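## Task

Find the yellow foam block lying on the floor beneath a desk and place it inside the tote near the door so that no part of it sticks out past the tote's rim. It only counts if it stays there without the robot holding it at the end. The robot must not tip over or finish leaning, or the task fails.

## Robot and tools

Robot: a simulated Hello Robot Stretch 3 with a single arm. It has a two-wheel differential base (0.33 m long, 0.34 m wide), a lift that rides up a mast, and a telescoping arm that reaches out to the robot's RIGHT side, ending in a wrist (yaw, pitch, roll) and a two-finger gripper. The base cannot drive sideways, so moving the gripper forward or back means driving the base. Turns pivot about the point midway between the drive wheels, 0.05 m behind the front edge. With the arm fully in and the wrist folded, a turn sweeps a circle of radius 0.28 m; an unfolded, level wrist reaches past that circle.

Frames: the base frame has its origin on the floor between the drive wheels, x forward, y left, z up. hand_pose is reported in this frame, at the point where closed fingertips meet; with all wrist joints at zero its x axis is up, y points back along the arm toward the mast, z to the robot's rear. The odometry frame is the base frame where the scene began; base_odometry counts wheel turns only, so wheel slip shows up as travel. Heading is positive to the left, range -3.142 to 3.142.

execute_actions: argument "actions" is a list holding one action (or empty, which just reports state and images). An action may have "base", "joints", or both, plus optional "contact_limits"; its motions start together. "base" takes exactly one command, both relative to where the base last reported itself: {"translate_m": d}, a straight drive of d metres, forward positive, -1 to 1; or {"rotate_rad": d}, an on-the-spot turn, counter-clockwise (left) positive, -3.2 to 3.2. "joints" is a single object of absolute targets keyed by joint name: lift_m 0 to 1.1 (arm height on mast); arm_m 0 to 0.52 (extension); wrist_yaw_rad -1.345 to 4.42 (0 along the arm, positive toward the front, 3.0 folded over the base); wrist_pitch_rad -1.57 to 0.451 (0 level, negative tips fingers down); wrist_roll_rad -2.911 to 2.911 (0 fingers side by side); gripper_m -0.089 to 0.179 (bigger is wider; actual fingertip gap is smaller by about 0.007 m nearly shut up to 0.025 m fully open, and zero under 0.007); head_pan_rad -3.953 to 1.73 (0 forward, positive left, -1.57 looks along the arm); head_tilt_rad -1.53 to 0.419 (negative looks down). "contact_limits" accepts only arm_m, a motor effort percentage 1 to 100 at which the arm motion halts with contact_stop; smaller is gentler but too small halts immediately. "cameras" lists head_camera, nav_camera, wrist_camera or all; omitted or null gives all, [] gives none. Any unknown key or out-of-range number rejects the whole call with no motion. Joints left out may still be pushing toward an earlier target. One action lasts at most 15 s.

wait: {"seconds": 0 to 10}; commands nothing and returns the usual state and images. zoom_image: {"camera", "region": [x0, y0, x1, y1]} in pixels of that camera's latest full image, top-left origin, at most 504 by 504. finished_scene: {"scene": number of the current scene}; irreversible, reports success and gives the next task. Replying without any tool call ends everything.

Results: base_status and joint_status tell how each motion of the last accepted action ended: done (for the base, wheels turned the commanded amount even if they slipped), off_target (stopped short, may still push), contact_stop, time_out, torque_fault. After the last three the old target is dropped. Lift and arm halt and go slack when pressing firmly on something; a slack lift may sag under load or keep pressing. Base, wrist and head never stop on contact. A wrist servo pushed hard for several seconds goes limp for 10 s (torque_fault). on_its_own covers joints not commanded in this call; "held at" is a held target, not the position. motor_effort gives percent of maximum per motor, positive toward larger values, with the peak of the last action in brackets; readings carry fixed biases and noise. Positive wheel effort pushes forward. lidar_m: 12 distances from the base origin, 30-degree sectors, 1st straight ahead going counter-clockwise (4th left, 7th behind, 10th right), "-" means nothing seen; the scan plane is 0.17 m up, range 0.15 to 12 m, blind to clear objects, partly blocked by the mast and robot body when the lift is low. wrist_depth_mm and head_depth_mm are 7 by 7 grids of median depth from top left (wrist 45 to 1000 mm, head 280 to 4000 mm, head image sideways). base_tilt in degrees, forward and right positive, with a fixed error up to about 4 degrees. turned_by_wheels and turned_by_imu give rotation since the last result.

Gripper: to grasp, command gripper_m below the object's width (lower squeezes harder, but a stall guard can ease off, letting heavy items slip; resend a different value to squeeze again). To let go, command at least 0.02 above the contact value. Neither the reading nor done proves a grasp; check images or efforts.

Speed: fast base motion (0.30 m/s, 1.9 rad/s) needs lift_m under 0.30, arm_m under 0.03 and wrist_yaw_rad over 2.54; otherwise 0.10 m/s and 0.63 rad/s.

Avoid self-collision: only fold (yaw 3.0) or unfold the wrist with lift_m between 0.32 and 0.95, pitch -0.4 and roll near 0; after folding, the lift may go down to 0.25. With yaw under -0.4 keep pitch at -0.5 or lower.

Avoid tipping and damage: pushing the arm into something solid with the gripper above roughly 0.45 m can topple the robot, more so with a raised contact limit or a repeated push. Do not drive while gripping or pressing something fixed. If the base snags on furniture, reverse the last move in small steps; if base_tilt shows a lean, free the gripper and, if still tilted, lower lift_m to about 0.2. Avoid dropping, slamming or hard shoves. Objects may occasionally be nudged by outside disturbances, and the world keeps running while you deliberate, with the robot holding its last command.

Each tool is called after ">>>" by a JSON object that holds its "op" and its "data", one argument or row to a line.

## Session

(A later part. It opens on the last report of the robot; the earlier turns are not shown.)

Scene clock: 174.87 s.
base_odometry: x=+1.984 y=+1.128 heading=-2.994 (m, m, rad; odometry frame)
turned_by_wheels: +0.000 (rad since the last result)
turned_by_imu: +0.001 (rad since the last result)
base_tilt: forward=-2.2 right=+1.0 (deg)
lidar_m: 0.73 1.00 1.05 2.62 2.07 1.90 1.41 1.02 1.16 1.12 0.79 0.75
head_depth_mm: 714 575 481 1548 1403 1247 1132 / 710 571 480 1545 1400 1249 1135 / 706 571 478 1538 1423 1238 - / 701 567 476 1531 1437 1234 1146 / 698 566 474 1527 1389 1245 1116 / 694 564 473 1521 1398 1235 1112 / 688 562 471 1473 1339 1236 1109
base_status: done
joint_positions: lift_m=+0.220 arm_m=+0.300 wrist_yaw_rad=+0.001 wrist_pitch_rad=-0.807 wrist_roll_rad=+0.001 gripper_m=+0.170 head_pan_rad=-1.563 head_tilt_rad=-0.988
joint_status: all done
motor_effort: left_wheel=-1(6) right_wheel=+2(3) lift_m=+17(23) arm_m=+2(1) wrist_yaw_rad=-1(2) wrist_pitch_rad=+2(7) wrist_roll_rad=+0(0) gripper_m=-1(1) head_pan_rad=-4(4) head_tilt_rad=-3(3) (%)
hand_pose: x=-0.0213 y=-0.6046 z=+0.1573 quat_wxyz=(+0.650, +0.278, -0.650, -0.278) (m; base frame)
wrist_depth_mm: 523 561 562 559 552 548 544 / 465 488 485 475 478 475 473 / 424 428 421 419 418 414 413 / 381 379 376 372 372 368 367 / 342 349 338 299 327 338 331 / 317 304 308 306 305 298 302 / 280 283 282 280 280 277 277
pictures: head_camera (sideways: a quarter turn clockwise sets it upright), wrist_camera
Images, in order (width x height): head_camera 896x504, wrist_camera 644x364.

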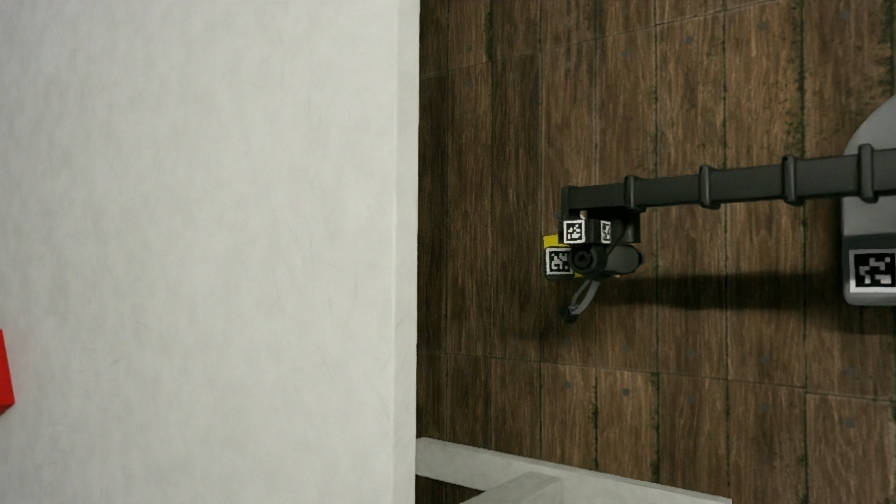

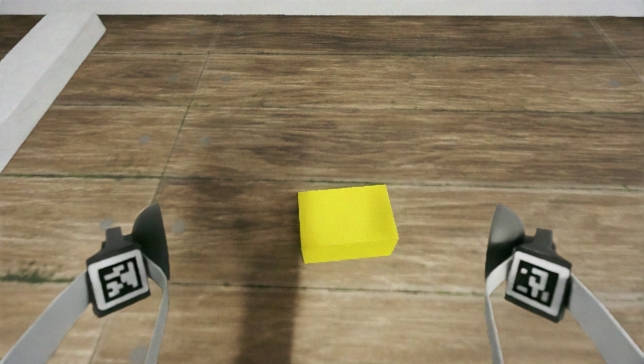

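>>> {"op": "execute_actions", "data": {
  "actions": [
    {"joints": {"lift_m": 0.095, "arm_m": 0.365}}
  ],
  "cameras": ["wrist_camera"]
}}

Scene clock: 199.80 s.
base_odometry: x=+1.984 y=+1.128 heading=-2.994 (m, m, rad; odometry frame)
turned_by_wheels: +0.000 (rad since the last result)
turned_by_imu: +0.001 (rad since the last result)
base_tilt: forward=-2.2 right=+1.0 (deg)
lidar_m: 0.73 1.00 1.05 2.62 2.07 1.90 1.41 1.02 1.16 1.12 0.79 0.74
head_depth_mm: 712 575 480 1545 1407 1252 1125 / 711 572 479 1524 1400 1247 1139 / 706 571 476 1539 1397 1244 1141 / 705 568 475 1517 1449 1246 1146 / 699 566 474 1528 1377 1241 1123 / 693 562 473 1514 1387 1232 1118 / 691 560 471 1461 1337 1232 1113
base_status: not commanded
joint_positions: lift_m=+0.095 arm_m=+0.365 wrist_yaw_rad=+0.001 wrist_pitch_rad=-0.807 wrist_roll_rad=+0.001 gripper_m=+0.170 head_pan_rad=-1.563 head_tilt_rad=-0.988
joint_status: all done
motor_effort: left_wheel=-2(2) right_wheel=+2(2) lift_m=+17(22) arm_m=+2(3) wrist_yaw_rad=+0(2) wrist_pitch_rad=+3(2) wrist_roll_rad=+0(0) gripper_m=+1(0) head_pan_rad=-4(3) head_tilt_rad=-4(4) (%)
hand_pose: x=-0.0213 y=-0.6696 z=+0.0322 quat_wxyz=(+0.650, +0.278, -0.650, -0.278) (m; base frame)
wrist_depth_mm: 340 339 335 332 328 326 323 / 293 289 287 287 284 281 279 / 256 254 251 250 248 247 246 / 227 226 224 168 172 220 219 / 204 207 202 152 151 202 197 / 189 181 184 150 171 178 180 / 167 169 168 167 167 166 165
pictures: wrist_camera
Images, in order (width x height): wrist_camera 644x364.

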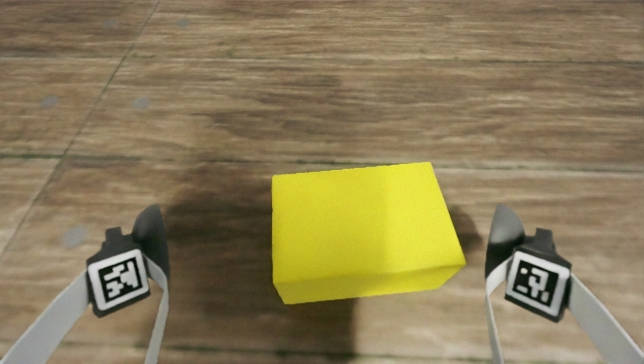

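>>> {"op": "execute_actions", "data": {
  "actions": [
    {"joints": {"gripper_m": 0.04}}
  ],
  "cameras": ["wrist_camera"]
}}

>>> {"op": "execute_actions", "data": {
  "actions": [
    {"joints": {"lift_m": 0.36, "arm_m": 0.0, "wrist_pitch_rad": -0.4}}
  ],
  "cameras": ["wrist_camera"]
}}

Scene clock: 206.43 s.
base_odometry: x=+1.984 y=+1.128 heading=-2.994 (m, m, rad; odometry frame)
turned_by_wheels: +0.000 (rad since the last result)
turned_by_imu: +0.001 (rad since the last result)
base_tilt: forward=-2.2 right=+0.9 (deg)
lidar_m: 0.73 1.01 1.05 2.63 2.07 1.90 1.41 1.02 1.16 1.12 0.79 0.75
head_depth_mm: 714 573 481 1543 1412 1250 1124 / 711 573 478 1540 1410 1255 1132 / 707 572 477 1522 1414 1241 1148 / 702 570 477 1531 1449 1240 1148 / 697 567 474 1533 1395 1243 1117 / 694 563 472 1520 1388 1229 1116 / 689 561 469 1463 1341 1229 1122
base_status: not commanded
joint_positions: lift_m=+0.095 arm_m=+0.365 wrist_yaw_rad=+0.001 wrist_pitch_rad=-0.807 wrist_roll_rad=+0.001 gripper_m=+0.042 head_pan_rad=-1.563 head_tilt_rad=-0.988
joint_status: all done
motor_effort: left_wheel=-1(2) right_wheel=+3(3) lift_m=+16(17) arm_m=+2(2) wrist_yaw_rad=+0(1) wrist_pitch_rad=+3(3) wrist_roll_rad=+0(0) gripper_m=-29(100) head_pan_rad=-3(4) head_tilt_rad=-3(4) (%)
hand_pose: x=-0.0214 y=-0.6695 z=+0.0321 quat_wxyz=(+0.650, +0.278, -0.650, -0.278) (m; base frame)
wrist_depth_mm: 343 341 334 333 329 327 322 / 292 290 287 285 283 281 278 / 254 254 252 251 249 247 246 / 226 225 219 165 217 221 219 / 204 202 152 149 149 198 197 / 185 184 177 170 175 180 180 / 170 168 168 168 166 166 165
pictures: wrist_camera
Images, in order (width x height): wrist_camera 644x364.

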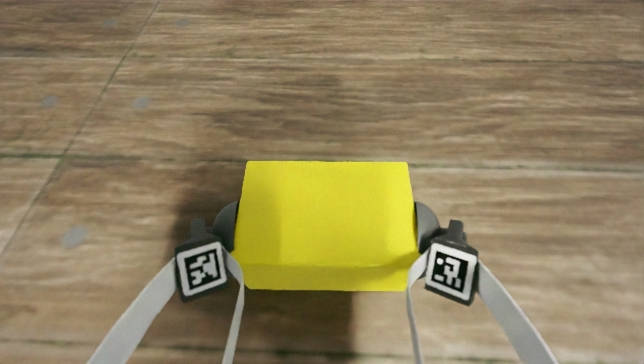

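Scene clock: 210.33 s.
base_odometry: x=+1.984 y=+1.128 heading=-2.994 (m, m, rad; odometry frame)
turned_by_wheels: +0.000 (rad since the last result)
turned_by_imu: +0.001 (rad since the last result)
base_tilt: forward=-2.2 right=+0.9 (deg)
lidar_m: 0.73 1.00 1.05 2.63 2.07 1.90 1.41 1.02 1.15 1.12 0.79 0.75
head_depth_mm: 711 574 480 1549 1406 1254 1127 / 710 572 479 1537 1408 1251 1140 / 709 571 476 1534 1391 1240 - / 703 569 477 1535 1395 1250 - / 697 567 473 1539 1393 1243 1123 / 695 563 471 1510 1388 1239 1119 / 690 560 469 1482 1347 1235 1117
base_status: not commanded
joint_positions: lift_m=+0.360 arm_m=+0.000 wrist_yaw_rad=+0.001 wrist_pitch_rad=-0.423 wrist_roll_rad=+0.001 gripper_m=+0.055 head_pan_rad=-1.563 head_tilt_rad=-0.988
joint_status: all done
on_its_own: gripper_m is held at +0.054, not at your +0.040, by its stall guard, which is not easing now
motor_effort: left_wheel=-2(2) right_wheel=+2(3) lift_m=+24(26) arm_m=-2(1) wrist_yaw_rad=+0(0) wrist_pitch_rad=+8(8) wrist_roll_rad=+0(0) gripper_m=-23(29) head_pan_rad=-3(3) head_tilt_rad=-4(4) (%)
hand_pose: x=-0.0212 y=-0.3690 z=+0.3714 quat_wxyz=(+0.691, +0.149, -0.691, -0.148) (m; base frame)
wrist_depth_mm: 799 822 815 801 795 780 769 / 479 911 894 884 874 860 841 / 507 997 978 957 943 939 925 / 731 809 842 166 830 863 821 / 715 650 154 150 150 697 687 / 565 585 551 171 549 578 577 / 478 509 502 505 495 497 492
pictures: wrist_camera
Images, in order (width x height): wrist_camera 644x364.

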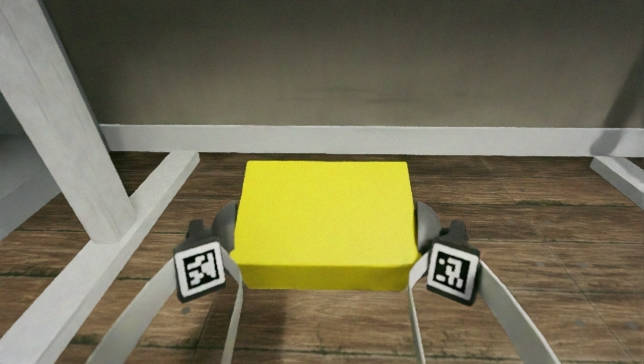

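>>> {"op": "execute_actions", "data": {
  "actions": [
    {"base": {"rotate_rad": 1.34}, "joints": {"wrist_yaw_rad": 2.65, "head_pan_rad": 0.0, "head_tilt_rad": -0.5}}
  ],
  "cameras": ["wrist_camera"]
}}

>>> {"op": "execute_actions", "data": {
  "actions": [
    {"joints": {"lift_m": 0.285}}
  ],
  "cameras": []
}}

>>> {"op": "execute_actions", "data": {
  "actions": [
    {"base": {"translate_m": 1.0}}
  ],
  "cameras": []
}}

>>> {"op": "execute_actions", "data": {
  "actions": [
    {"base": {"translate_m": 1.0}}
  ],
  "cameras": ["nav_camera", "wrist_camera"]
}}

Scene clock: 231.77 s.
base_odometry: x=+1.984 y=+1.128 heading=-1.654 (m, m, rad; odometry frame)
turned_by_wheels: +1.340 (rad since the last result)
turned_by_imu: +1.342 (rad since the last result)
base_tilt: forward=-2.2 right=+1.0 (deg)
lidar_m: 1.78 2.63 2.07 1.40 1.85 1.02 1.12 0.79 0.80 0.73 1.17 1.00
head_depth_mm: 1552 1679 1595 1747 1793 1580 1352 / 1508 1638 1785 1841 2024 1659 1383 / 2420 2560 2810 2805 2041 1654 1379 / 2351 2556 2751 2855 2134 1658 1370 / 2289 2447 2632 2795 2168 1667 1378 / 2229 2405 2605 2706 2127 1671 1378 / 2176 2318 2525 2677 2132 1677 1365
base_status: done
joint_positions: lift_m=+0.360 arm_m=+0.000 wrist_yaw_rad=+2.647 wrist_pitch_rad=-0.423 wrist_roll_rad=+0.001 gripper_m=+0.055 head_pan_rad=-0.007 head_tilt_rad=-0.507
joint_status: all done
on_its_own: gripper_m is held at +0.054, not at your +0.040, by its stall guard, which is not easing now
motor_effort: left_wheel=-2(6) right_wheel=+2(8) lift_m=+24(24) arm_m=-2(3) wrist_yaw_rad=+2(1) wrist_pitch_rad=+8(8) wrist_roll_rad=+0(0) gripper_m=-22(23) head_pan_rad=+3(33) head_tilt_rad=+3(20) (%)
hand_pose: x=+0.0850 y=+0.0518 z=+0.3714 quat_wxyz=(+0.313, +0.707, -0.025, +0.634) (m; base frame)
wrist_depth_mm: - - - - - - - / - - - - - - - / - - - - - - - / 916 883 836 167 834 861 856 / - 708 153 149 149 682 682 / - 610 554 172 539 580 575 / 491 518 527 503 500 492 495
pictures: wrist_camera
Images, in order (width x height): wrist_camera 644x364.

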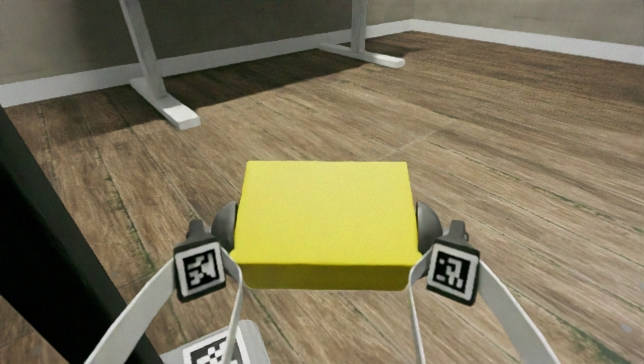

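Scene clock: 233.27 s.
base_odometry: x=+1.984 y=+1.128 heading=-1.654 (m, m, rad; odometry frame)
turned_by_wheels: +0.000 (rad since the last result)
turned_by_imu: +0.000 (rad since the last result)
base_tilt: forward=-2.2 right=+0.9 (deg)
lidar_m: 1.78 2.63 2.07 1.41 1.85 1.02 1.12 0.79 0.80 0.73 1.17 1.00
head_depth_mm: 1566 1673 1595 1753 1804 1576 1354 / 1503 1632 1781 1866 2006 1670 1374 / 2412 2553 2790 2815 2057 1679 1371 / 2346 2496 2708 2840 2138 1676 1370 / 2278 2456 2644 2813 2146 1657 1370 / 2229 2395 2566 2759 2163 1670 1381 / 2182 2330 2494 2687 2137 1671 1374
base_status: not commanded
joint_positions: lift_m=+0.285 arm_m=+0.000 wrist_yaw_rad=+2.647 wrist_pitch_rad=-0.422 wrist_roll_rad=+0.001 gripper_m=+0.055 head_pan_rad=-0.007 head_tilt_rad=-0.507
joint_status: all done
on_its_own: gripper_m is held at +0.054, not at your +0.040, by its stall guard, which is not easing now
motor_effort: left_wheel=-2(2) right_wheel=+2(2) lift_m=+17(20) arm_m=-2(2) wrist_yaw_rad=+2(2) wrist_pitch_rad=+8(8) wrist_roll_rad=+0(0) gripper_m=-23(21) head_pan_rad=+2(2) head_tilt_rad=+3(2) (%)
hand_pose: x=+0.0850 y=+0.0518 z=+0.2969 quat_wxyz=(+0.313, +0.707, -0.025, +0.634) (m; base frame)
wrist_depth_mm: - - - - - - - / - - - - - - - / - 991 979 976 970 937 948 / 759 752 705 167 701 730 716 / - 599 153 150 150 590 578 / - 517 165 171 462 491 486 / - - - 423 422 418 419
pictures: none
No camera images: the call's "cameras" was empty. Leave "cameras" out to get every camera's image.

Scene clock: 238.37 s.
base_odometry: x=+1.901 y=+0.132 heading=-1.654 (m, m, rad; odometry frame)
turned_by_wheels: +0.000 (rad since the last result)
turned_by_imu: +0.006 (rad since the last result)
base_tilt: forward=-2.2 right=+0.9 (deg)
lidar_m: 1.65 1.66 1.98 1.71 2.06 1.92 2.09 1.22 0.57 0.54 0.96 0.83
head_depth_mm: 1577 1706 1878 2057 2003 993 1131 / 1534 1658 1809 1991 2089 1696 1379 / 1487 1618 1763 1900 2069 1682 1380 / 1449 1560 1692 1863 1997 1674 1379 / 1419 1537 1644 1798 1930 1675 1385 / 1388 1485 1597 1729 1911 1669 1379 / 1344 1455 1575 1694 1852 1674 1370
base_status: done
joint_positions: lift_m=+0.285 arm_m=+0.000 wrist_yaw_rad=+2.648 wrist_pitch_rad=-0.422 wrist_roll_rad=+0.001 gripper_m=+0.055 head_pan_rad=-0.007 head_tilt_rad=-0.506
joint_status: not commanded
on_its_own: gripper_m is held at +0.054, not at your +0.040, by its stall guard, which is not easing now
motor_effort: left_wheel=-2(6) right_wheel=+2(8) lift_m=+17(17) arm_m=-2(2) wrist_yaw_rad=+1(2) wrist_pitch_rad=+8(8) wrist_roll_rad=+0(0) gripper_m=-23(24) head_pan_rad=+2(3) head_tilt_rad=+2(3) (%)
hand_pose: x=+0.0849 y=+0.0518 z=+0.2969 quat_wxyz=(+0.313, +0.707, -0.025, +0.634) (m; base frame)
wrist_depth_mm: - - - - - - - / - - - - - - - / - 1000 991 971 969 940 963 / 772 741 699 167 696 733 717 / - 598 153 150 149 580 587 / - 517 165 171 462 488 488 / - - - 424 424 424 420
pictures: none
No camera images: the call's "cameras" was empty. Leave "cameras" out to get every camera's image.

Scene clock: 243.47 s.
base_odometry: x=+1.818 y=-0.865 heading=-1.654 (m, m, rad; odometry frame)
turned_by_wheels: +0.000 (rad since the last result)
turned_by_imu: +0.006 (rad since the last result)
base_tilt: forward=-2.2 right=+1.0 (deg)
lidar_m: 0.69 0.69 0.82 1.53 2.27 2.42 2.87 1.18 0.41 0.60 1.26 0.77
head_depth_mm: 622 672 736 809 897 1008 1157 / 605 655 710 785 866 970 1098 / 591 636 693 757 836 935 1055 / 576 621 672 734 806 900 1011 / 562 605 653 712 779 862 969 / 550 593 635 692 757 834 929 / 537 576 620 669 733 806 893
base_status: done
joint_positions: lift_m=+0.285 arm_m=+0.000 wrist_yaw_rad=+2.648 wrist_pitch_rad=-0.422 wrist_roll_rad=+0.001 gripper_m=+0.055 head_pan_rad=-0.007 head_tilt_rad=-0.506
joint_status: not commanded
on_its_own: gripper_m is held at +0.054, not at your +0.040, by its stall guard, which is not easing now
motor_effort: left_wheel=-3(4) right_wheel=+2(8) lift_m=+17(18) arm_m=-2(2) wrist_yaw_rad=+2(2) wrist_pitch_rad=+8(8) wrist_roll_rad=+0(0) gripper_m=-24(22) head_pan_rad=+2(2) head_tilt_rad=+2(2) (%)
hand_pose: x=+0.0849 y=+0.0518 z=+0.2969 quat_wxyz=(+0.313, +0.707, -0.025, +0.634) (m; base frame)
wrist_depth_mm: - - - 986 741 598 488 / - - - - 788 619 511 / 995 995 982 970 845 655 534 / 776 746 711 167 700 663 564 / - 600 153 150 150 586 560 / - 516 165 171 459 485 492 / - - - 423 423 420 419
pictures: nav_camera (sideways: a quarter turn counterclockwise sets it upright), wrist_camera
Images, in order (width x height): nav_camera 672x504, wrist_camera 644x364.

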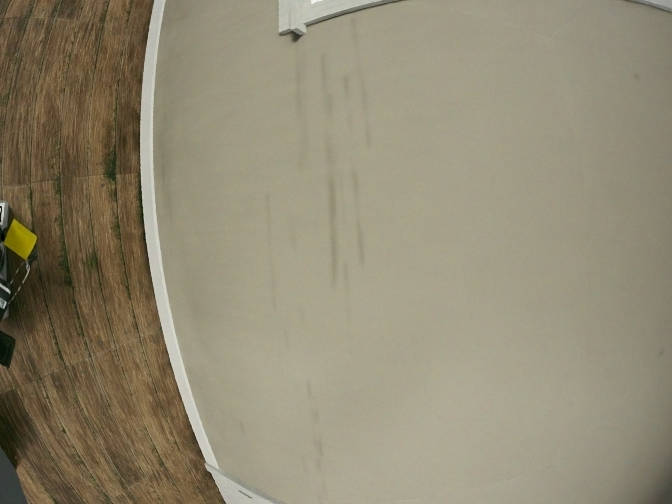

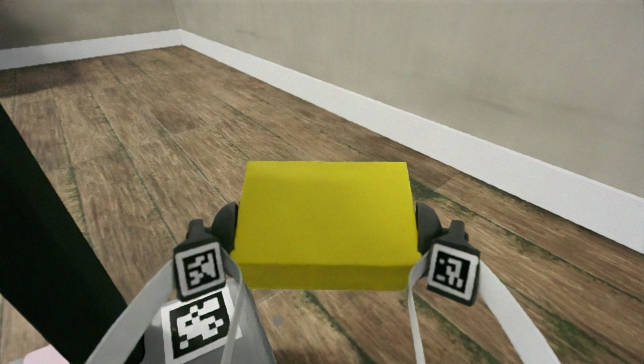

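>>> {"op": "execute_actions", "data": {
  "actions": [
    {"base": {"translate_m": 0.2}}
  ],
  "cameras": []
}}

>>> {"op": "execute_actions", "data": {
  "actions": [
    {"base": {"rotate_rad": -1.36}}
  ],
  "cameras": ["head_camera"]
}}

>>> {"op": "execute_actions", "data": {
  "actions": [
    {"base": {"translate_m": 1.0}}
  ],
  "cameras": ["head_camera", "nav_camera"]
}}

Scene clock: 255.27 s.
base_odometry: x=+1.802 y=-1.064 heading=-1.654 (m, m, rad; odometry frame)
turned_by_wheels: +0.000 (rad since the last result)
turned_by_imu: +0.002 (rad since the last result)
base_tilt: forward=-2.2 right=+0.9 (deg)
lidar_m: 0.49 0.49 0.59 1.09 2.31 2.59 3.04 0.53 0.56 2.43 0.90 0.55
head_depth_mm: 432 467 510 562 624 704 802 / 421 456 494 544 601 674 766 / 410 442 480 528 582 647 733 / 400 431 466 510 560 624 702 / 390 420 453 494 541 601 671 / 382 409 441 481 524 582 648 / 373 399 430 467 508 558 621
base_status: done
joint_positions: lift_m=+0.285 arm_m=+0.000 wrist_yaw_rad=+2.648 wrist_pitch_rad=-0.422 wrist_roll_rad=+0.001 gripper_m=+0.055 head_pan_rad=-0.007 head_tilt_rad=-0.506
joint_status: not commanded
on_its_own: gripper_m is held at +0.054, not at your +0.040, by its stall guard, which is not easing now
motor_effort: left_wheel=-1(5) right_wheel=+2(8) lift_m=+17(17) arm_m=-2(2) wrist_yaw_rad=+2(2) wrist_pitch_rad=+8(8) wrist_roll_rad=+0(0) gripper_m=-23(22) head_pan_rad=+2(2) head_tilt_rad=+3(3) (%)
hand_pose: x=+0.0849 y=+0.0518 z=+0.2969 quat_wxyz=(+0.313, +0.707, -0.025, +0.634) (m; base frame)
wrist_depth_mm: - - - 707 517 419 347 / - - - 762 561 441 364 / - 984 984 828 603 464 382 / 772 747 705 166 583 495 399 / - 605 153 150 149 511 423 / - 514 166 171 459 489 431 / - - - 423 424 422 419
pictures: none
No camera images: the call's "cameras" was empty. Leave "cameras" out to get every camera's image.

Scene clock: 257.40 s.
base_odometry: x=+1.802 y=-1.064 heading=-3.014 (m, m, rad; odometry frame)
turned_by_wheels: -1.360 (rad since the last result)
turned_by_imu: -1.353 (rad since the last result)
base_tilt: forward=-2.2 right=+0.9 (deg)
lidar_m: 1.75 0.69 0.51 0.49 0.51 0.71 2.03 1.95 3.05 1.36 0.53 0.67
head_depth_mm: 2085 2280 2466 2662 2138 1684 1385 / 2095 2272 2475 2655 2171 1674 1374 / 2084 2255 2456 2638 2156 1670 1376 / 2092 2252 2464 2625 2125 1675 1375 / 2084 2221 2409 2604 2122 1668 1379 / 2082 2244 2395 2561 2122 1670 1376 / 1732 1728 1716 1673 1678 1573 1372
base_status: done
joint_positions: lift_m=+0.285 arm_m=+0.000 wrist_yaw_rad=+2.648 wrist_pitch_rad=-0.422 wrist_roll_rad=+0.001 gripper_m=+0.055 head_pan_rad=-0.007 head_tilt_rad=-0.506
joint_status: not commanded
on_its_own: gripper_m is held at +0.054, not at your +0.040, by its stall guard, which is not easing now
motor_effort: left_wheel=+0(6) right_wheel=-2(9) lift_m=+17(18) arm_m=-2(2) wrist_yaw_rad=+2(2) wrist_pitch_rad=+8(8) wrist_roll_rad=+0(0) gripper_m=-22(22) head_pan_rad=+2(2) head_tilt_rad=+2(2) (%)
hand_pose: x=+0.0849 y=+0.0518 z=+0.2969 quat_wxyz=(+0.313, +0.707, -0.025, +0.634) (m; base frame)
wrist_depth_mm: 402 440 490 559 651 764 904 / 428 472 533 614 716 857 - / 460 513 584 672 781 912 959 / 504 554 602 167 694 722 711 / - 572 153 150 150 589 585 / - 518 165 172 463 491 483 / - - - 423 425 424 420
pictures: head_camera (sideways: a quarter turn clockwise sets it upright)
Images, in order (width x height): head_camera 896x504.

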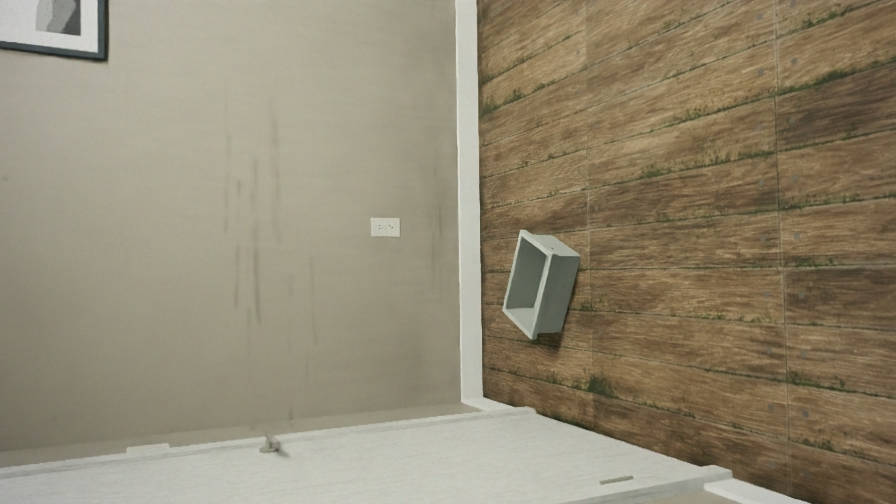

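Scene clock: 262.50 s.
base_odometry: x=+0.810 y=-1.191 heading=-3.014 (m, m, rad; odometry frame)
turned_by_wheels: +0.000 (rad since the last result)
turned_by_imu: +0.006 (rad since the last result)
base_tilt: forward=-2.2 right=+0.9 (deg)
lidar_m: 1.44 0.64 0.49 0.48 0.50 0.69 2.01 0.67 0.56 1.18 2.02 1.49
head_depth_mm: 1233 1323 1447 1575 1738 1680 1383 / 1226 1325 1421 1562 1730 1684 1375 / 1228 1321 1425 1564 1734 1681 1340 / 1233 1314 1431 1557 1711 1672 1364 / 1214 1308 1417 1537 1703 1683 1314 / 1207 1305 1411 1529 1696 1673 1377 / 1212 1302 1419 1526 1632 1579 1375
base_status: done
joint_positions: lift_m=+0.285 arm_m=+0.000 wrist_yaw_rad=+2.648 wrist_pitch_rad=-0.422 wrist_roll_rad=+0.001 gripper_m=+0.055 head_pan_rad=-0.007 head_tilt_rad=-0.506
joint_status: not commanded
on_its_own: gripper_m is held at +0.054, not at your +0.040, by its stall guard, which is not easing now
motor_effort: left_wheel=+0(7) right_wheel=-2(5) lift_m=+17(18) arm_m=-2(2) wrist_yaw_rad=+2(2) wrist_pitch_rad=+8(8) wrist_roll_rad=+0(0) gripper_m=-23(23) head_pan_rad=+2(2) head_tilt_rad=+2(2) (%)
hand_pose: x=+0.0849 y=+0.0518 z=+0.2969 quat_wxyz=(+0.313, +0.707, -0.025, +0.634) (m; base frame)
wrist_depth_mm: 390 429 480 526 600 711 855 / 415 457 517 567 673 787 - / 446 501 571 632 759 890 928 / 491 545 581 167 691 732 710 / - 557 153 150 150 587 582 / - 517 165 172 463 493 485 / - - - 426 424 420 421
pictures: head_camera (sideways: a quarter turn clockwise sets it upright), nav_camera (sideways: a quarter turn counterclockwise sets it upright)
Images, in order (width x height): head_camera 896x504, nav_camera 672x504.

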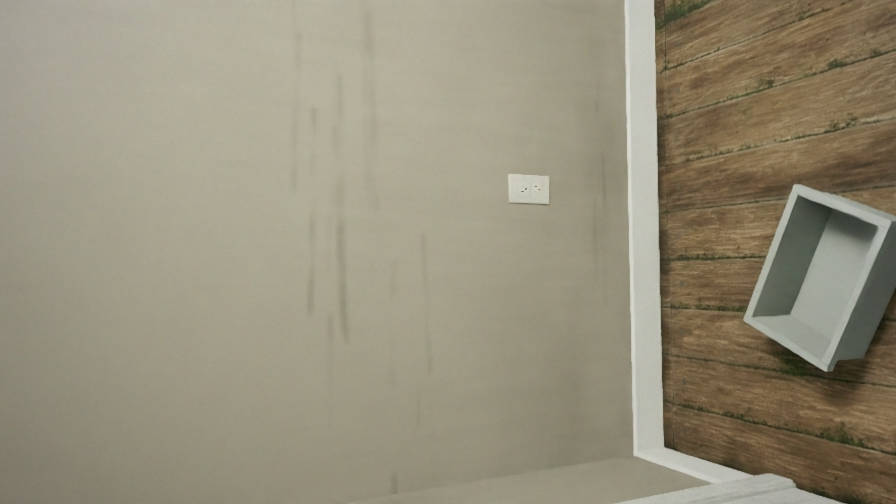

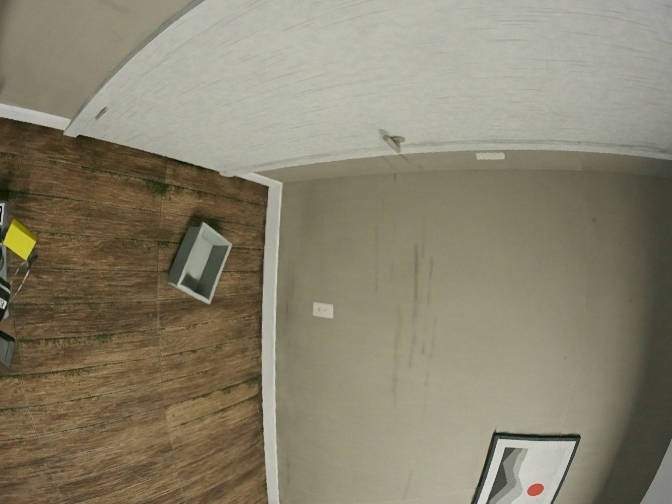

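>>> {"op": "execute_actions", "data": {
  "actions": [
    {"base": {"translate_m": 0.3}}
  ],
  "cameras": []
}}

>>> {"op": "execute_actions", "data": {
  "actions": [
    {"base": {"rotate_rad": 1.57}, "joints": {"lift_m": 0.4, "head_pan_rad": -1.57, "head_tilt_rad": -1.0}}
  ],
  "cameras": []
}}

>>> {"op": "execute_actions", "data": {
  "actions": [
    {"joints": {"wrist_yaw_rad": 0.0}}
  ],
  "cameras": []
}}

>>> {"op": "execute_actions", "data": {
  "actions": [
    {"joints": {"wrist_pitch_rad": -0.8, "arm_m": 0.28, "lift_m": 0.35}}
  ],
  "cameras": ["head_camera", "wrist_camera"]
}}

Scene clock: 283.33 s.
base_odometry: x=+0.512 y=-1.230 heading=-3.014 (m, m, rad; odometry frame)
turned_by_wheels: +0.000 (rad since the last result)
turned_by_imu: +0.003 (rad since the last result)
base_tilt: forward=-2.2 right=+0.9 (deg)
lidar_m: 1.15 0.63 0.47 0.44 0.49 0.68 1.99 0.76 0.84 2.43 1.59 1.19
head_depth_mm: 975 1042 1134 1240 1376 1510 1376 / 969 1043 1124 1238 1352 1509 1382 / 958 1040 1128 1229 1346 1507 1371 / 962 1035 1122 1231 1345 1509 1384 / 953 1030 1113 1219 1347 1489 1380 / 953 1024 1116 1213 1337 1480 1375 / 955 1029 1111 1207 1332 1455 1368
base_status: done
joint_positions: lift_m=+0.285 arm_m=+0.000 wrist_yaw_rad=+2.648 wrist_pitch_rad=-0.422 wrist_roll_rad=+0.001 gripper_m=+0.055 head_pan_rad=-0.007 head_tilt_rad=-0.506
joint_status: not commanded
on_its_own: gripper_m is held at +0.054, not at your +0.040, by its stall guard, which is not easing now
motor_effort: left_wheel=+0(5) right_wheel=-1(7) lift_m=+17(17) arm_m=-2(2) wrist_yaw_rad=+2(2) wrist_pitch_rad=+8(8) wrist_roll_rad=+0(0) gripper_m=-22(23) head_pan_rad=+2(2) head_tilt_rad=+3(2) (%)
hand_pose: x=+0.0849 y=+0.0518 z=+0.2969 quat_wxyz=(+0.313, +0.707, -0.025, +0.634) (m; base frame)
wrist_depth_mm: 376 410 456 514 591 695 839 / 408 430 493 562 658 790 903 / 441 472 535 623 735 858 897 / 489 515 562 167 696 729 554 / - 554 154 150 150 589 499 / - 515 165 172 461 492 457 / - - - 424 422 419 422
pictures: none
No camera images: the call's "cameras" was empty. Leave "cameras" out to get every camera's image.

Scene clock: 286.50 s.
base_odometry: x=+0.512 y=-1.230 heading=-1.444 (m, m, rad; odometry frame)
turned_by_wheels: +1.570 (rad since the last result)
turned_by_imu: +1.571 (rad since the last result)
base_tilt: forward=-2.2 right=+0.9 (deg)
lidar_m: 0.44 0.49 0.68 1.95 0.76 0.83 2.41 1.61 1.19 1.15 0.63 0.47
head_depth_mm: 1070 1244 1498 1596 1405 1252 1129 / 1067 1245 1495 1605 1400 1246 1132 / 1062 1237 1493 1600 1374 1238 - / 1060 1233 1490 1592 1378 1240 - / 1058 1235 1481 1591 1347 1237 1116 / 1059 1234 1475 1581 1382 1240 1114 / 1060 1234 1438 1516 1352 1232 1118
base_status: done
joint_positions: lift_m=+0.400 arm_m=+0.000 wrist_yaw_rad=+2.648 wrist_pitch_rad=-0.422 wrist_roll_rad=+0.001 gripper_m=+0.055 head_pan_rad=-1.563 head_tilt_rad=-0.988
joint_status: all done
on_its_own: gripper_m is held at +0.054, not at your +0.040, by its stall guard, which is not easing now
motor_effort: left_wheel=-2(8) right_wheel=+2(9) lift_m=+24(28) arm_m=-2(2) wrist_yaw_rad=+2(2) wrist_pitch_rad=+8(8) wrist_roll_rad=+0(0) gripper_m=-22(23) head_pan_rad=-3(35) head_tilt_rad=-4(21) (%)
hand_pose: x=+0.0849 y=+0.0518 z=+0.4114 quat_wxyz=(+0.313, +0.707, -0.025, +0.634) (m; base frame)
wrist_depth_mm: - - - 930 597 438 348 / - - - - 642 460 359 / - - - - 673 482 372 / 989 972 905 167 630 510 362 / - 759 153 150 150 517 375 / - 662 597 171 586 521 393 / 532 545 559 539 545 525 417
pictures: none
No camera images: the call's "cameras" was empty. Leave "cameras" out to get every camera's image.

Scene clock: 288.83 s.
base_odometry: x=+0.512 y=-1.230 heading=-1.444 (m, m, rad; odometry frame)
turned_by_wheels: +0.000 (rad since the last result)
turned_by_imu: +0.001 (rad since the last result)
base_tilt: forward=-2.2 right=+1.0 (deg)
lidar_m: 0.44 0.49 0.67 1.95 0.76 0.83 2.40 1.61 1.19 1.15 0.63 0.47
head_depth_mm: 1064 1250 1504 1594 1403 1257 1129 / 1065 1242 1501 1611 1399 1249 1129 / 1067 1239 1486 1593 1376 1246 - / 1066 1232 1480 1605 1366 1267 - / 1056 1238 1473 1581 1347 1238 1117 / 1054 1241 1489 1588 1387 1243 1113 / 1058 1236 1427 1519 1367 1230 1118
base_status: not commanded
joint_positions: lift_m=+0.400 arm_m=+0.000 wrist_yaw_rad=+0.003 wrist_pitch_rad=-0.422 wrist_roll_rad=+0.001 gripper_m=+0.055 head_pan_rad=-1.563 head_tilt_rad=-0.988
joint_status: all done
on_its_own: gripper_m is held at +0.054, not at your +0.040, by its stall guard, which is not easing now
motor_effort: left_wheel=-1(1) right_wheel=+2(2) lift_m=+24(24) arm_m=-2(2) wrist_yaw_rad=-2(3) wrist_pitch_rad=+8(8) wrist_roll_rad=+0(0) gripper_m=-24(23) head_pan_rad=-3(4) head_tilt_rad=-3(3) (%)
hand_pose: x=-0.0208 y=-0.3690 z=+0.4114 quat_wxyz=(+0.692, +0.150, -0.691, -0.148) (m; base frame)
wrist_depth_mm: 503 785 847 839 816 814 792 / 511 779 927 918 887 880 880 / 523 782 - - 997 976 957 / 522 780 888 166 892 943 931 / 519 714 153 150 150 753 746 / 522 640 553 171 470 626 624 / 520 550 547 512 527 539 536
pictures: none
No camera images: the call's "cameras" was empty. Leave "cameras" out to get every camera's image.

Scene clock: 292.10 s.
base_odometry: x=+0.512 y=-1.230 heading=-1.444 (m, m, rad; odometry frame)
turned_by_wheels: +0.000 (rad since the last result)
turned_by_imu: +0.001 (rad since the last result)
base_tilt: forward=-2.2 right=+1.0 (deg)
lidar_m: 0.44 0.49 0.68 1.95 0.76 0.83 2.41 1.61 1.18 1.15 0.63 0.47
head_depth_mm: 1070 1247 1491 1603 1405 1259 1127 / 1064 1238 1495 1589 1402 1249 1139 / 1065 1246 1491 1590 1431 1240 - / 1061 1228 1492 1591 1217 1244 1149 / 1060 1235 1497 1594 1349 1241 1116 / 1059 1235 1471 1576 1390 1239 1120 / 1056 1231 1439 1498 1353 1234 1111
base_status: not commanded
joint_positions: lift_m=+0.350 arm_m=+0.280 wrist_yaw_rad=+0.002 wrist_pitch_rad=-0.808 wrist_roll_rad=+0.001 gripper_m=+0.055 head_pan_rad=-1.563 head_tilt_rad=-0.988
joint_status: all done
on_its_own: gripper_m is held at +0.054, not at your +0.040, by its stall guard, which is not easing now
motor_effort: left_wheel=-2(1) right_wheel=+2(2) lift_m=+17(26) arm_m=+2(3) wrist_yaw_rad=-1(1) wrist_pitch_rad=+3(8) wrist_roll_rad=+0(0) gripper_m=-24(23) head_pan_rad=-4(3) head_tilt_rad=-4(4) (%)
hand_pose: x=-0.0213 y=-0.5843 z=+0.2870 quat_wxyz=(+0.650, +0.279, -0.650, -0.278) (m; base frame)
wrist_depth_mm: 536 661 650 647 632 628 625 / 534 664 692 687 677 667 672 / 529 604 599 592 588 592 584 / 518 538 400 166 519 526 523 / 481 487 153 150 149 468 468 / 440 441 419 172 324 430 425 / 403 401 395 394 372 400 395
pictures: head_camera (sideways: a quarter turn clockwise sets it upright), wrist_camera
Images, in order (width x height): head_camera 896x504, wrist_camera 644x364.

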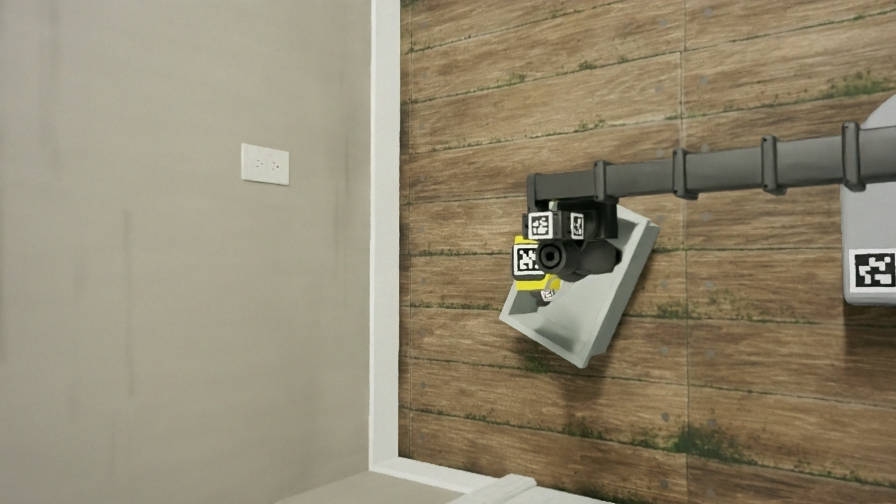

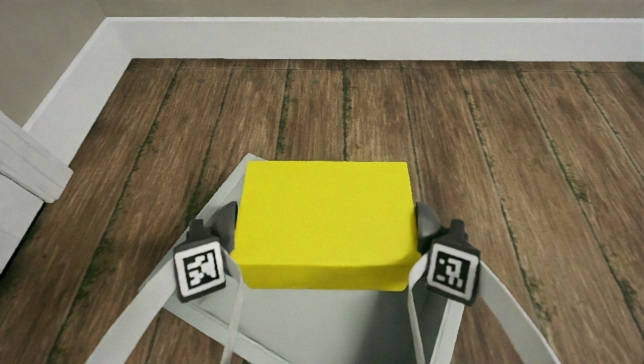

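>>> {"op": "execute_actions", "data": {
  "actions": [
    {"base": {"translate_m": 0.03}, "joints": {"lift_m": 0.15}}
  ],
  "cameras": ["head_camera", "wrist_camera"]
}}

Scene clock: 306.50 s.
base_odometry: x=+0.516 y=-1.259 heading=-1.444 (m, m, rad; odometry frame)
turned_by_wheels: +0.000 (rad since the last result)
turned_by_imu: +0.002 (rad since the last result)
base_tilt: forward=-2.2 right=+1.0 (deg)
lidar_m: 0.41 0.46 0.64 1.82 0.78 0.83 2.40 1.61 1.19 1.15 0.59 0.44
head_depth_mm: 1063 1241 1505 1612 1404 1247 1133 / 1067 1246 1486 1603 1414 1247 1134 / 1069 1239 1499 1594 1376 1244 1165 / 1059 1240 1488 1599 1368 1225 1144 / 1062 1236 1484 1572 1354 1237 1122 / 1054 1234 1484 1577 1384 1239 1118 / 1059 1224 1419 1473 1352 1233 1118
base_status: done
joint_positions: lift_m=+0.150 arm_m=+0.280 wrist_yaw_rad=-0.002 wrist_pitch_rad=-0.800 wrist_roll_rad=+0.005 gripper_m=+0.055 head_pan_rad=-1.563 head_tilt_rad=-0.988
joint_status: all done
on_its_own: gripper_m is held at +0.054, not at your +0.040, by its stall guard, which is not easing now
motor_effort: left_wheel=-3(2) right_wheel=+4(8) lift_m=+16(16) arm_m=+2(2) wrist_yaw_rad=+3(2) wrist_pitch_rad=+0(3) wrist_roll_rad=-1(1) gripper_m=-23(23) head_pan_rad=-4(4) head_tilt_rad=-4(3) (%)
hand_pose: x=-0.0219 y=-0.5861 z=+0.0884 quat_wxyz=(+0.650, +0.274, -0.653, -0.277) (m; base frame)
wrist_depth_mm: 449 448 232 443 437 431 427 / 388 211 247 226 199 369 369 / 334 196 283 273 226 193 171 / 166 211 270 167 250 227 182 / 167 226 152 150 150 251 166 / 233 123 228 172 226 226 152 / 222 115 113 215 215 210 140
pictures: head_camera (sideways: a quarter turn clockwise sets it upright), wrist_camera
Images, in order (width x height): head_camera 896x504, wrist_camera 644x364.

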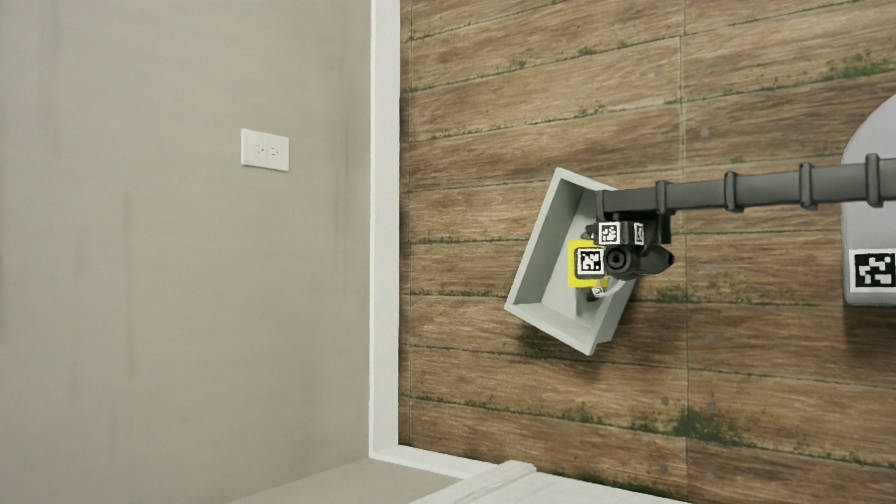

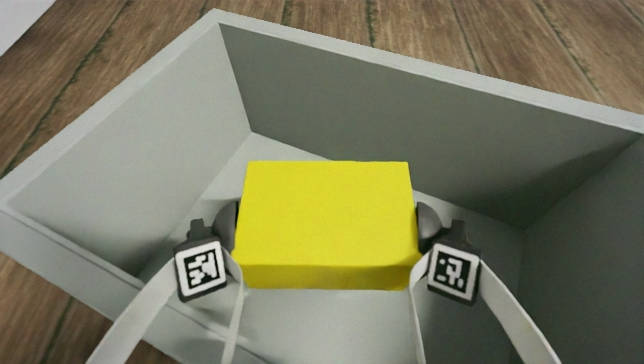

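>>> {"op": "execute_actions", "data": {
  "actions": [
    {"joints": {"arm_m": 0.325, "lift_m": 0.14}}
  ],
  "cameras": ["wrist_camera"]
}}

>>> {"op": "execute_actions", "data": {
  "actions": [
    {"joints": {"gripper_m": 0.135}}
  ],
  "cameras": ["wrist_camera"]
}}

>>> {"op": "execute_actions", "data": {
  "actions": [
    {"joints": {"lift_m": 0.36}}
  ],
  "cameras": ["head_camera", "wrist_camera"]
}}

Scene clock: 314.80 s.
base_odometry: x=+0.516 y=-1.259 heading=-1.444 (m, m, rad; odometry frame)
turned_by_wheels: +0.000 (rad since the last result)
turned_by_imu: +0.001 (rad since the last result)
base_tilt: forward=-2.2 right=+1.0 (deg)
lidar_m: 0.41 0.46 0.64 1.82 0.78 0.83 2.39 1.61 1.19 1.15 0.59 0.44
head_depth_mm: 1069 1238 1502 1590 1406 1254 1134 / 1068 1242 1495 1599 1409 1247 1136 / 1067 1237 1494 1602 1411 1243 1141 / 1059 1245 1479 1597 1342 1236 1156 / 1057 1239 1489 1593 1349 1242 1125 / 1057 1239 1482 1577 1385 1240 1121 / 1060 1230 1424 1474 1355 1220 1114
base_status: not commanded
joint_positions: lift_m=+0.140 arm_m=+0.325 wrist_yaw_rad=-0.003 wrist_pitch_rad=-0.807 wrist_roll_rad=+0.005 gripper_m=+0.055 head_pan_rad=-1.563 head_tilt_rad=-0.988
joint_status: all done
on_its_own: gripper_m is held at +0.054, not at your +0.040, by its stall guard, which is not easing now
motor_effort: left_wheel=-2(1) right_wheel=+4(4) lift_m=+17(16) arm_m=+2(1) wrist_yaw_rad=+2(2) wrist_pitch_rad=+3(3) wrist_roll_rad=-1(1) gripper_m=-23(24) head_pan_rad=-3(3) head_tilt_rad=-4(3) (%)
hand_pose: x=-0.0220 y=-0.6294 z=+0.0771 quat_wxyz=(+0.648, +0.276, -0.652, -0.280) (m; base frame)
wrist_depth_mm: 426 422 417 413 409 406 400 / 365 185 202 180 349 347 344 / 318 175 237 209 173 152 303 / 148 188 242 166 193 174 148 / 157 202 153 150 150 207 172 / 168 205 217 171 215 221 178 / 161 204 207 206 204 204 164
pictures: wrist_camera
Images, in order (width x height): wrist_camera 644x364.

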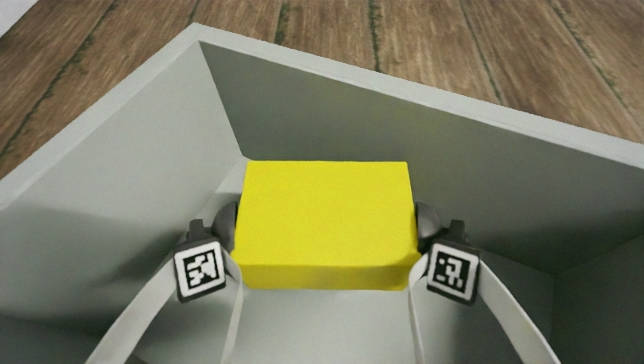

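Scene clock: 316.10 s.
base_odometry: x=+0.516 y=-1.259 heading=-1.444 (m, m, rad; odometry frame)
turned_by_wheels: +0.000 (rad since the last result)
turned_by_imu: +0.000 (rad since the last result)
base_tilt: forward=-2.2 right=+0.9 (deg)
lidar_m: 0.41 0.46 0.64 1.82 0.77 0.83 2.40 1.60 1.19 1.15 0.59 0.44
head_depth_mm: 1076 1240 1505 1619 1411 1260 1129 / 1064 1243 1498 1613 1402 1251 1132 / 1063 1245 1486 1602 1396 1251 1151 / 1064 1238 1484 1585 1353 1247 1143 / 1062 1237 1486 1590 1341 1236 1120 / 1063 1239 1487 1566 1384 1233 1114 / 1061 1234 1410 1476 1360 1235 1113
base_status: not commanded
joint_positions: lift_m=+0.140 arm_m=+0.325 wrist_yaw_rad=-0.003 wrist_pitch_rad=-0.807 wrist_roll_rad=+0.005 gripper_m=+0.135 head_pan_rad=-1.563 head_tilt_rad=-0.988
joint_status: all done
motor_effort: left_wheel=-2(2) right_wheel=+3(4) lift_m=+17(17) arm_m=+2(2) wrist_yaw_rad=+2(3) wrist_pitch_rad=+3(3) wrist_roll_rad=-2(1) gripper_m=+0(100) head_pan_rad=-4(3) head_tilt_rad=-4(4) (%)
hand_pose: x=-0.0220 y=-0.6294 z=+0.0771 quat_wxyz=(+0.648, +0.276, -0.652, -0.280) (m; base frame)
wrist_depth_mm: 430 424 418 411 410 404 400 / 366 188 202 180 352 349 344 / 319 175 236 208 173 152 302 / 148 188 269 261 209 173 148 / 157 190 248 247 241 199 172 / 167 202 222 179 223 218 177 / - 206 171 165 198 203 153
pictures: wrist_camera
Images, in order (width x height): wrist_camera 644x364.

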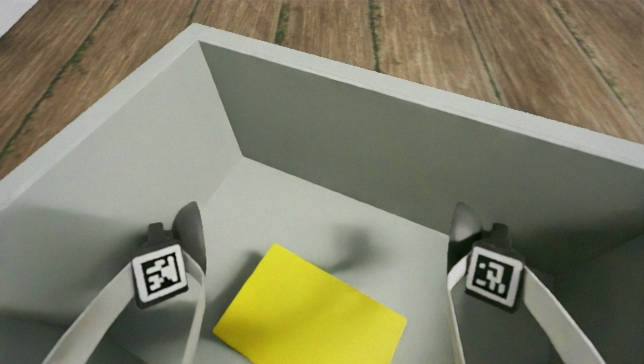

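Scene clock: 318.93 s.
base_odometry: x=+0.516 y=-1.259 heading=-1.444 (m, m, rad; odometry frame)
turned_by_wheels: +0.000 (rad since the last result)
turned_by_imu: +0.001 (rad since the last result)
base_tilt: forward=-2.2 right=+1.0 (deg)
lidar_m: 0.41 0.46 0.64 1.82 0.78 0.83 2.40 1.61 1.19 1.14 0.59 0.44
head_depth_mm: 1066 1239 1505 1606 1394 1259 1131 / 1072 1242 1498 1602 1410 1247 1144 / 1073 1235 1494 1592 1407 1234 - / 1060 1241 1483 1617 1316 1239 1143 / 1058 1233 1483 1591 1364 1242 1123 / 1056 1230 1483 1573 1399 1237 1116 / 1059 1240 1418 1482 1345 1234 1114
base_status: not commanded
joint_positions: lift_m=+0.360 arm_m=+0.325 wrist_yaw_rad=-0.003 wrist_pitch_rad=-0.807 wrist_roll_rad=+0.005 gripper_m=+0.135 head_pan_rad=-1.563 head_tilt_rad=-0.988
joint_status: all done
motor_effort: left_wheel=-2(3) right_wheel=+4(4) lift_m=+24(25) arm_m=+2(2) wrist_yaw_rad=+2(1) wrist_pitch_rad=+3(3) wrist_roll_rad=-1(1) gripper_m=+0(0) head_pan_rad=-4(4) head_tilt_rad=-4(4) (%)
hand_pose: x=-0.0220 y=-0.6294 z=+0.2967 quat_wxyz=(+0.648, +0.276, -0.652, -0.280) (m; base frame)
wrist_depth_mm: 507 627 618 619 607 599 600 / 505 668 682 675 668 669 662 / 504 618 620 609 612 603 595 / 488 552 547 544 542 536 530 / 479 499 436 401 484 490 477 / 444 450 411 437 370 431 435 / 415 405 402 373 401 368 402
pictures: head_camera (sideways: a quarter turn clockwise sets it upright), wrist_camera
Images, in order (width x height): head_camera 896x504, wrist_camera 644x364.

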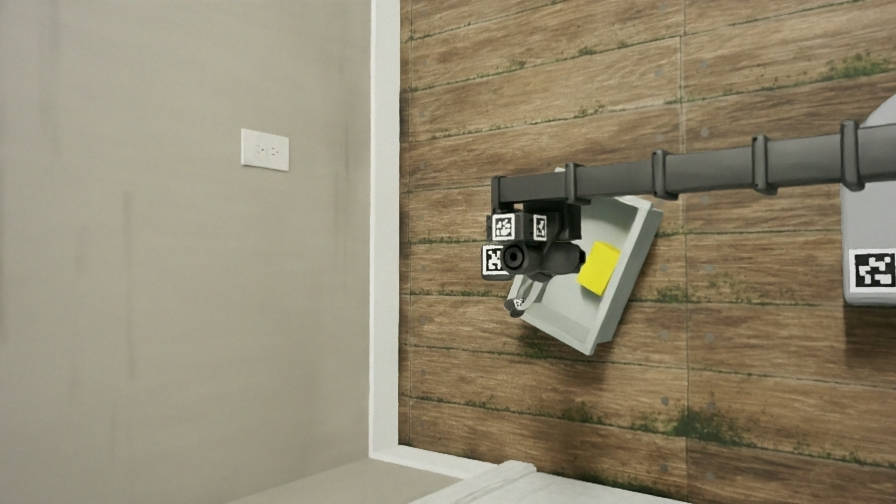

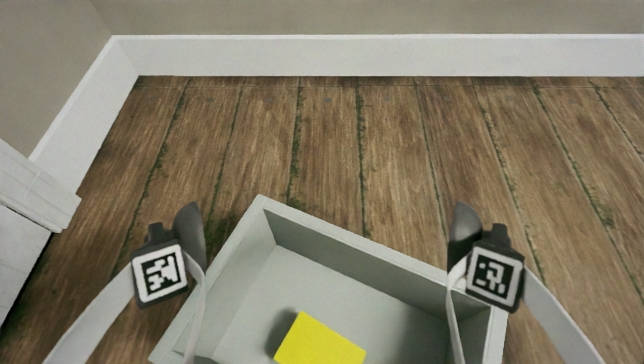

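The block is resting inside the tote, clear of the edges.

>>> {"op": "finished_scene", "data": {
  "scene": 1
}}

The scene is finished: the task was done.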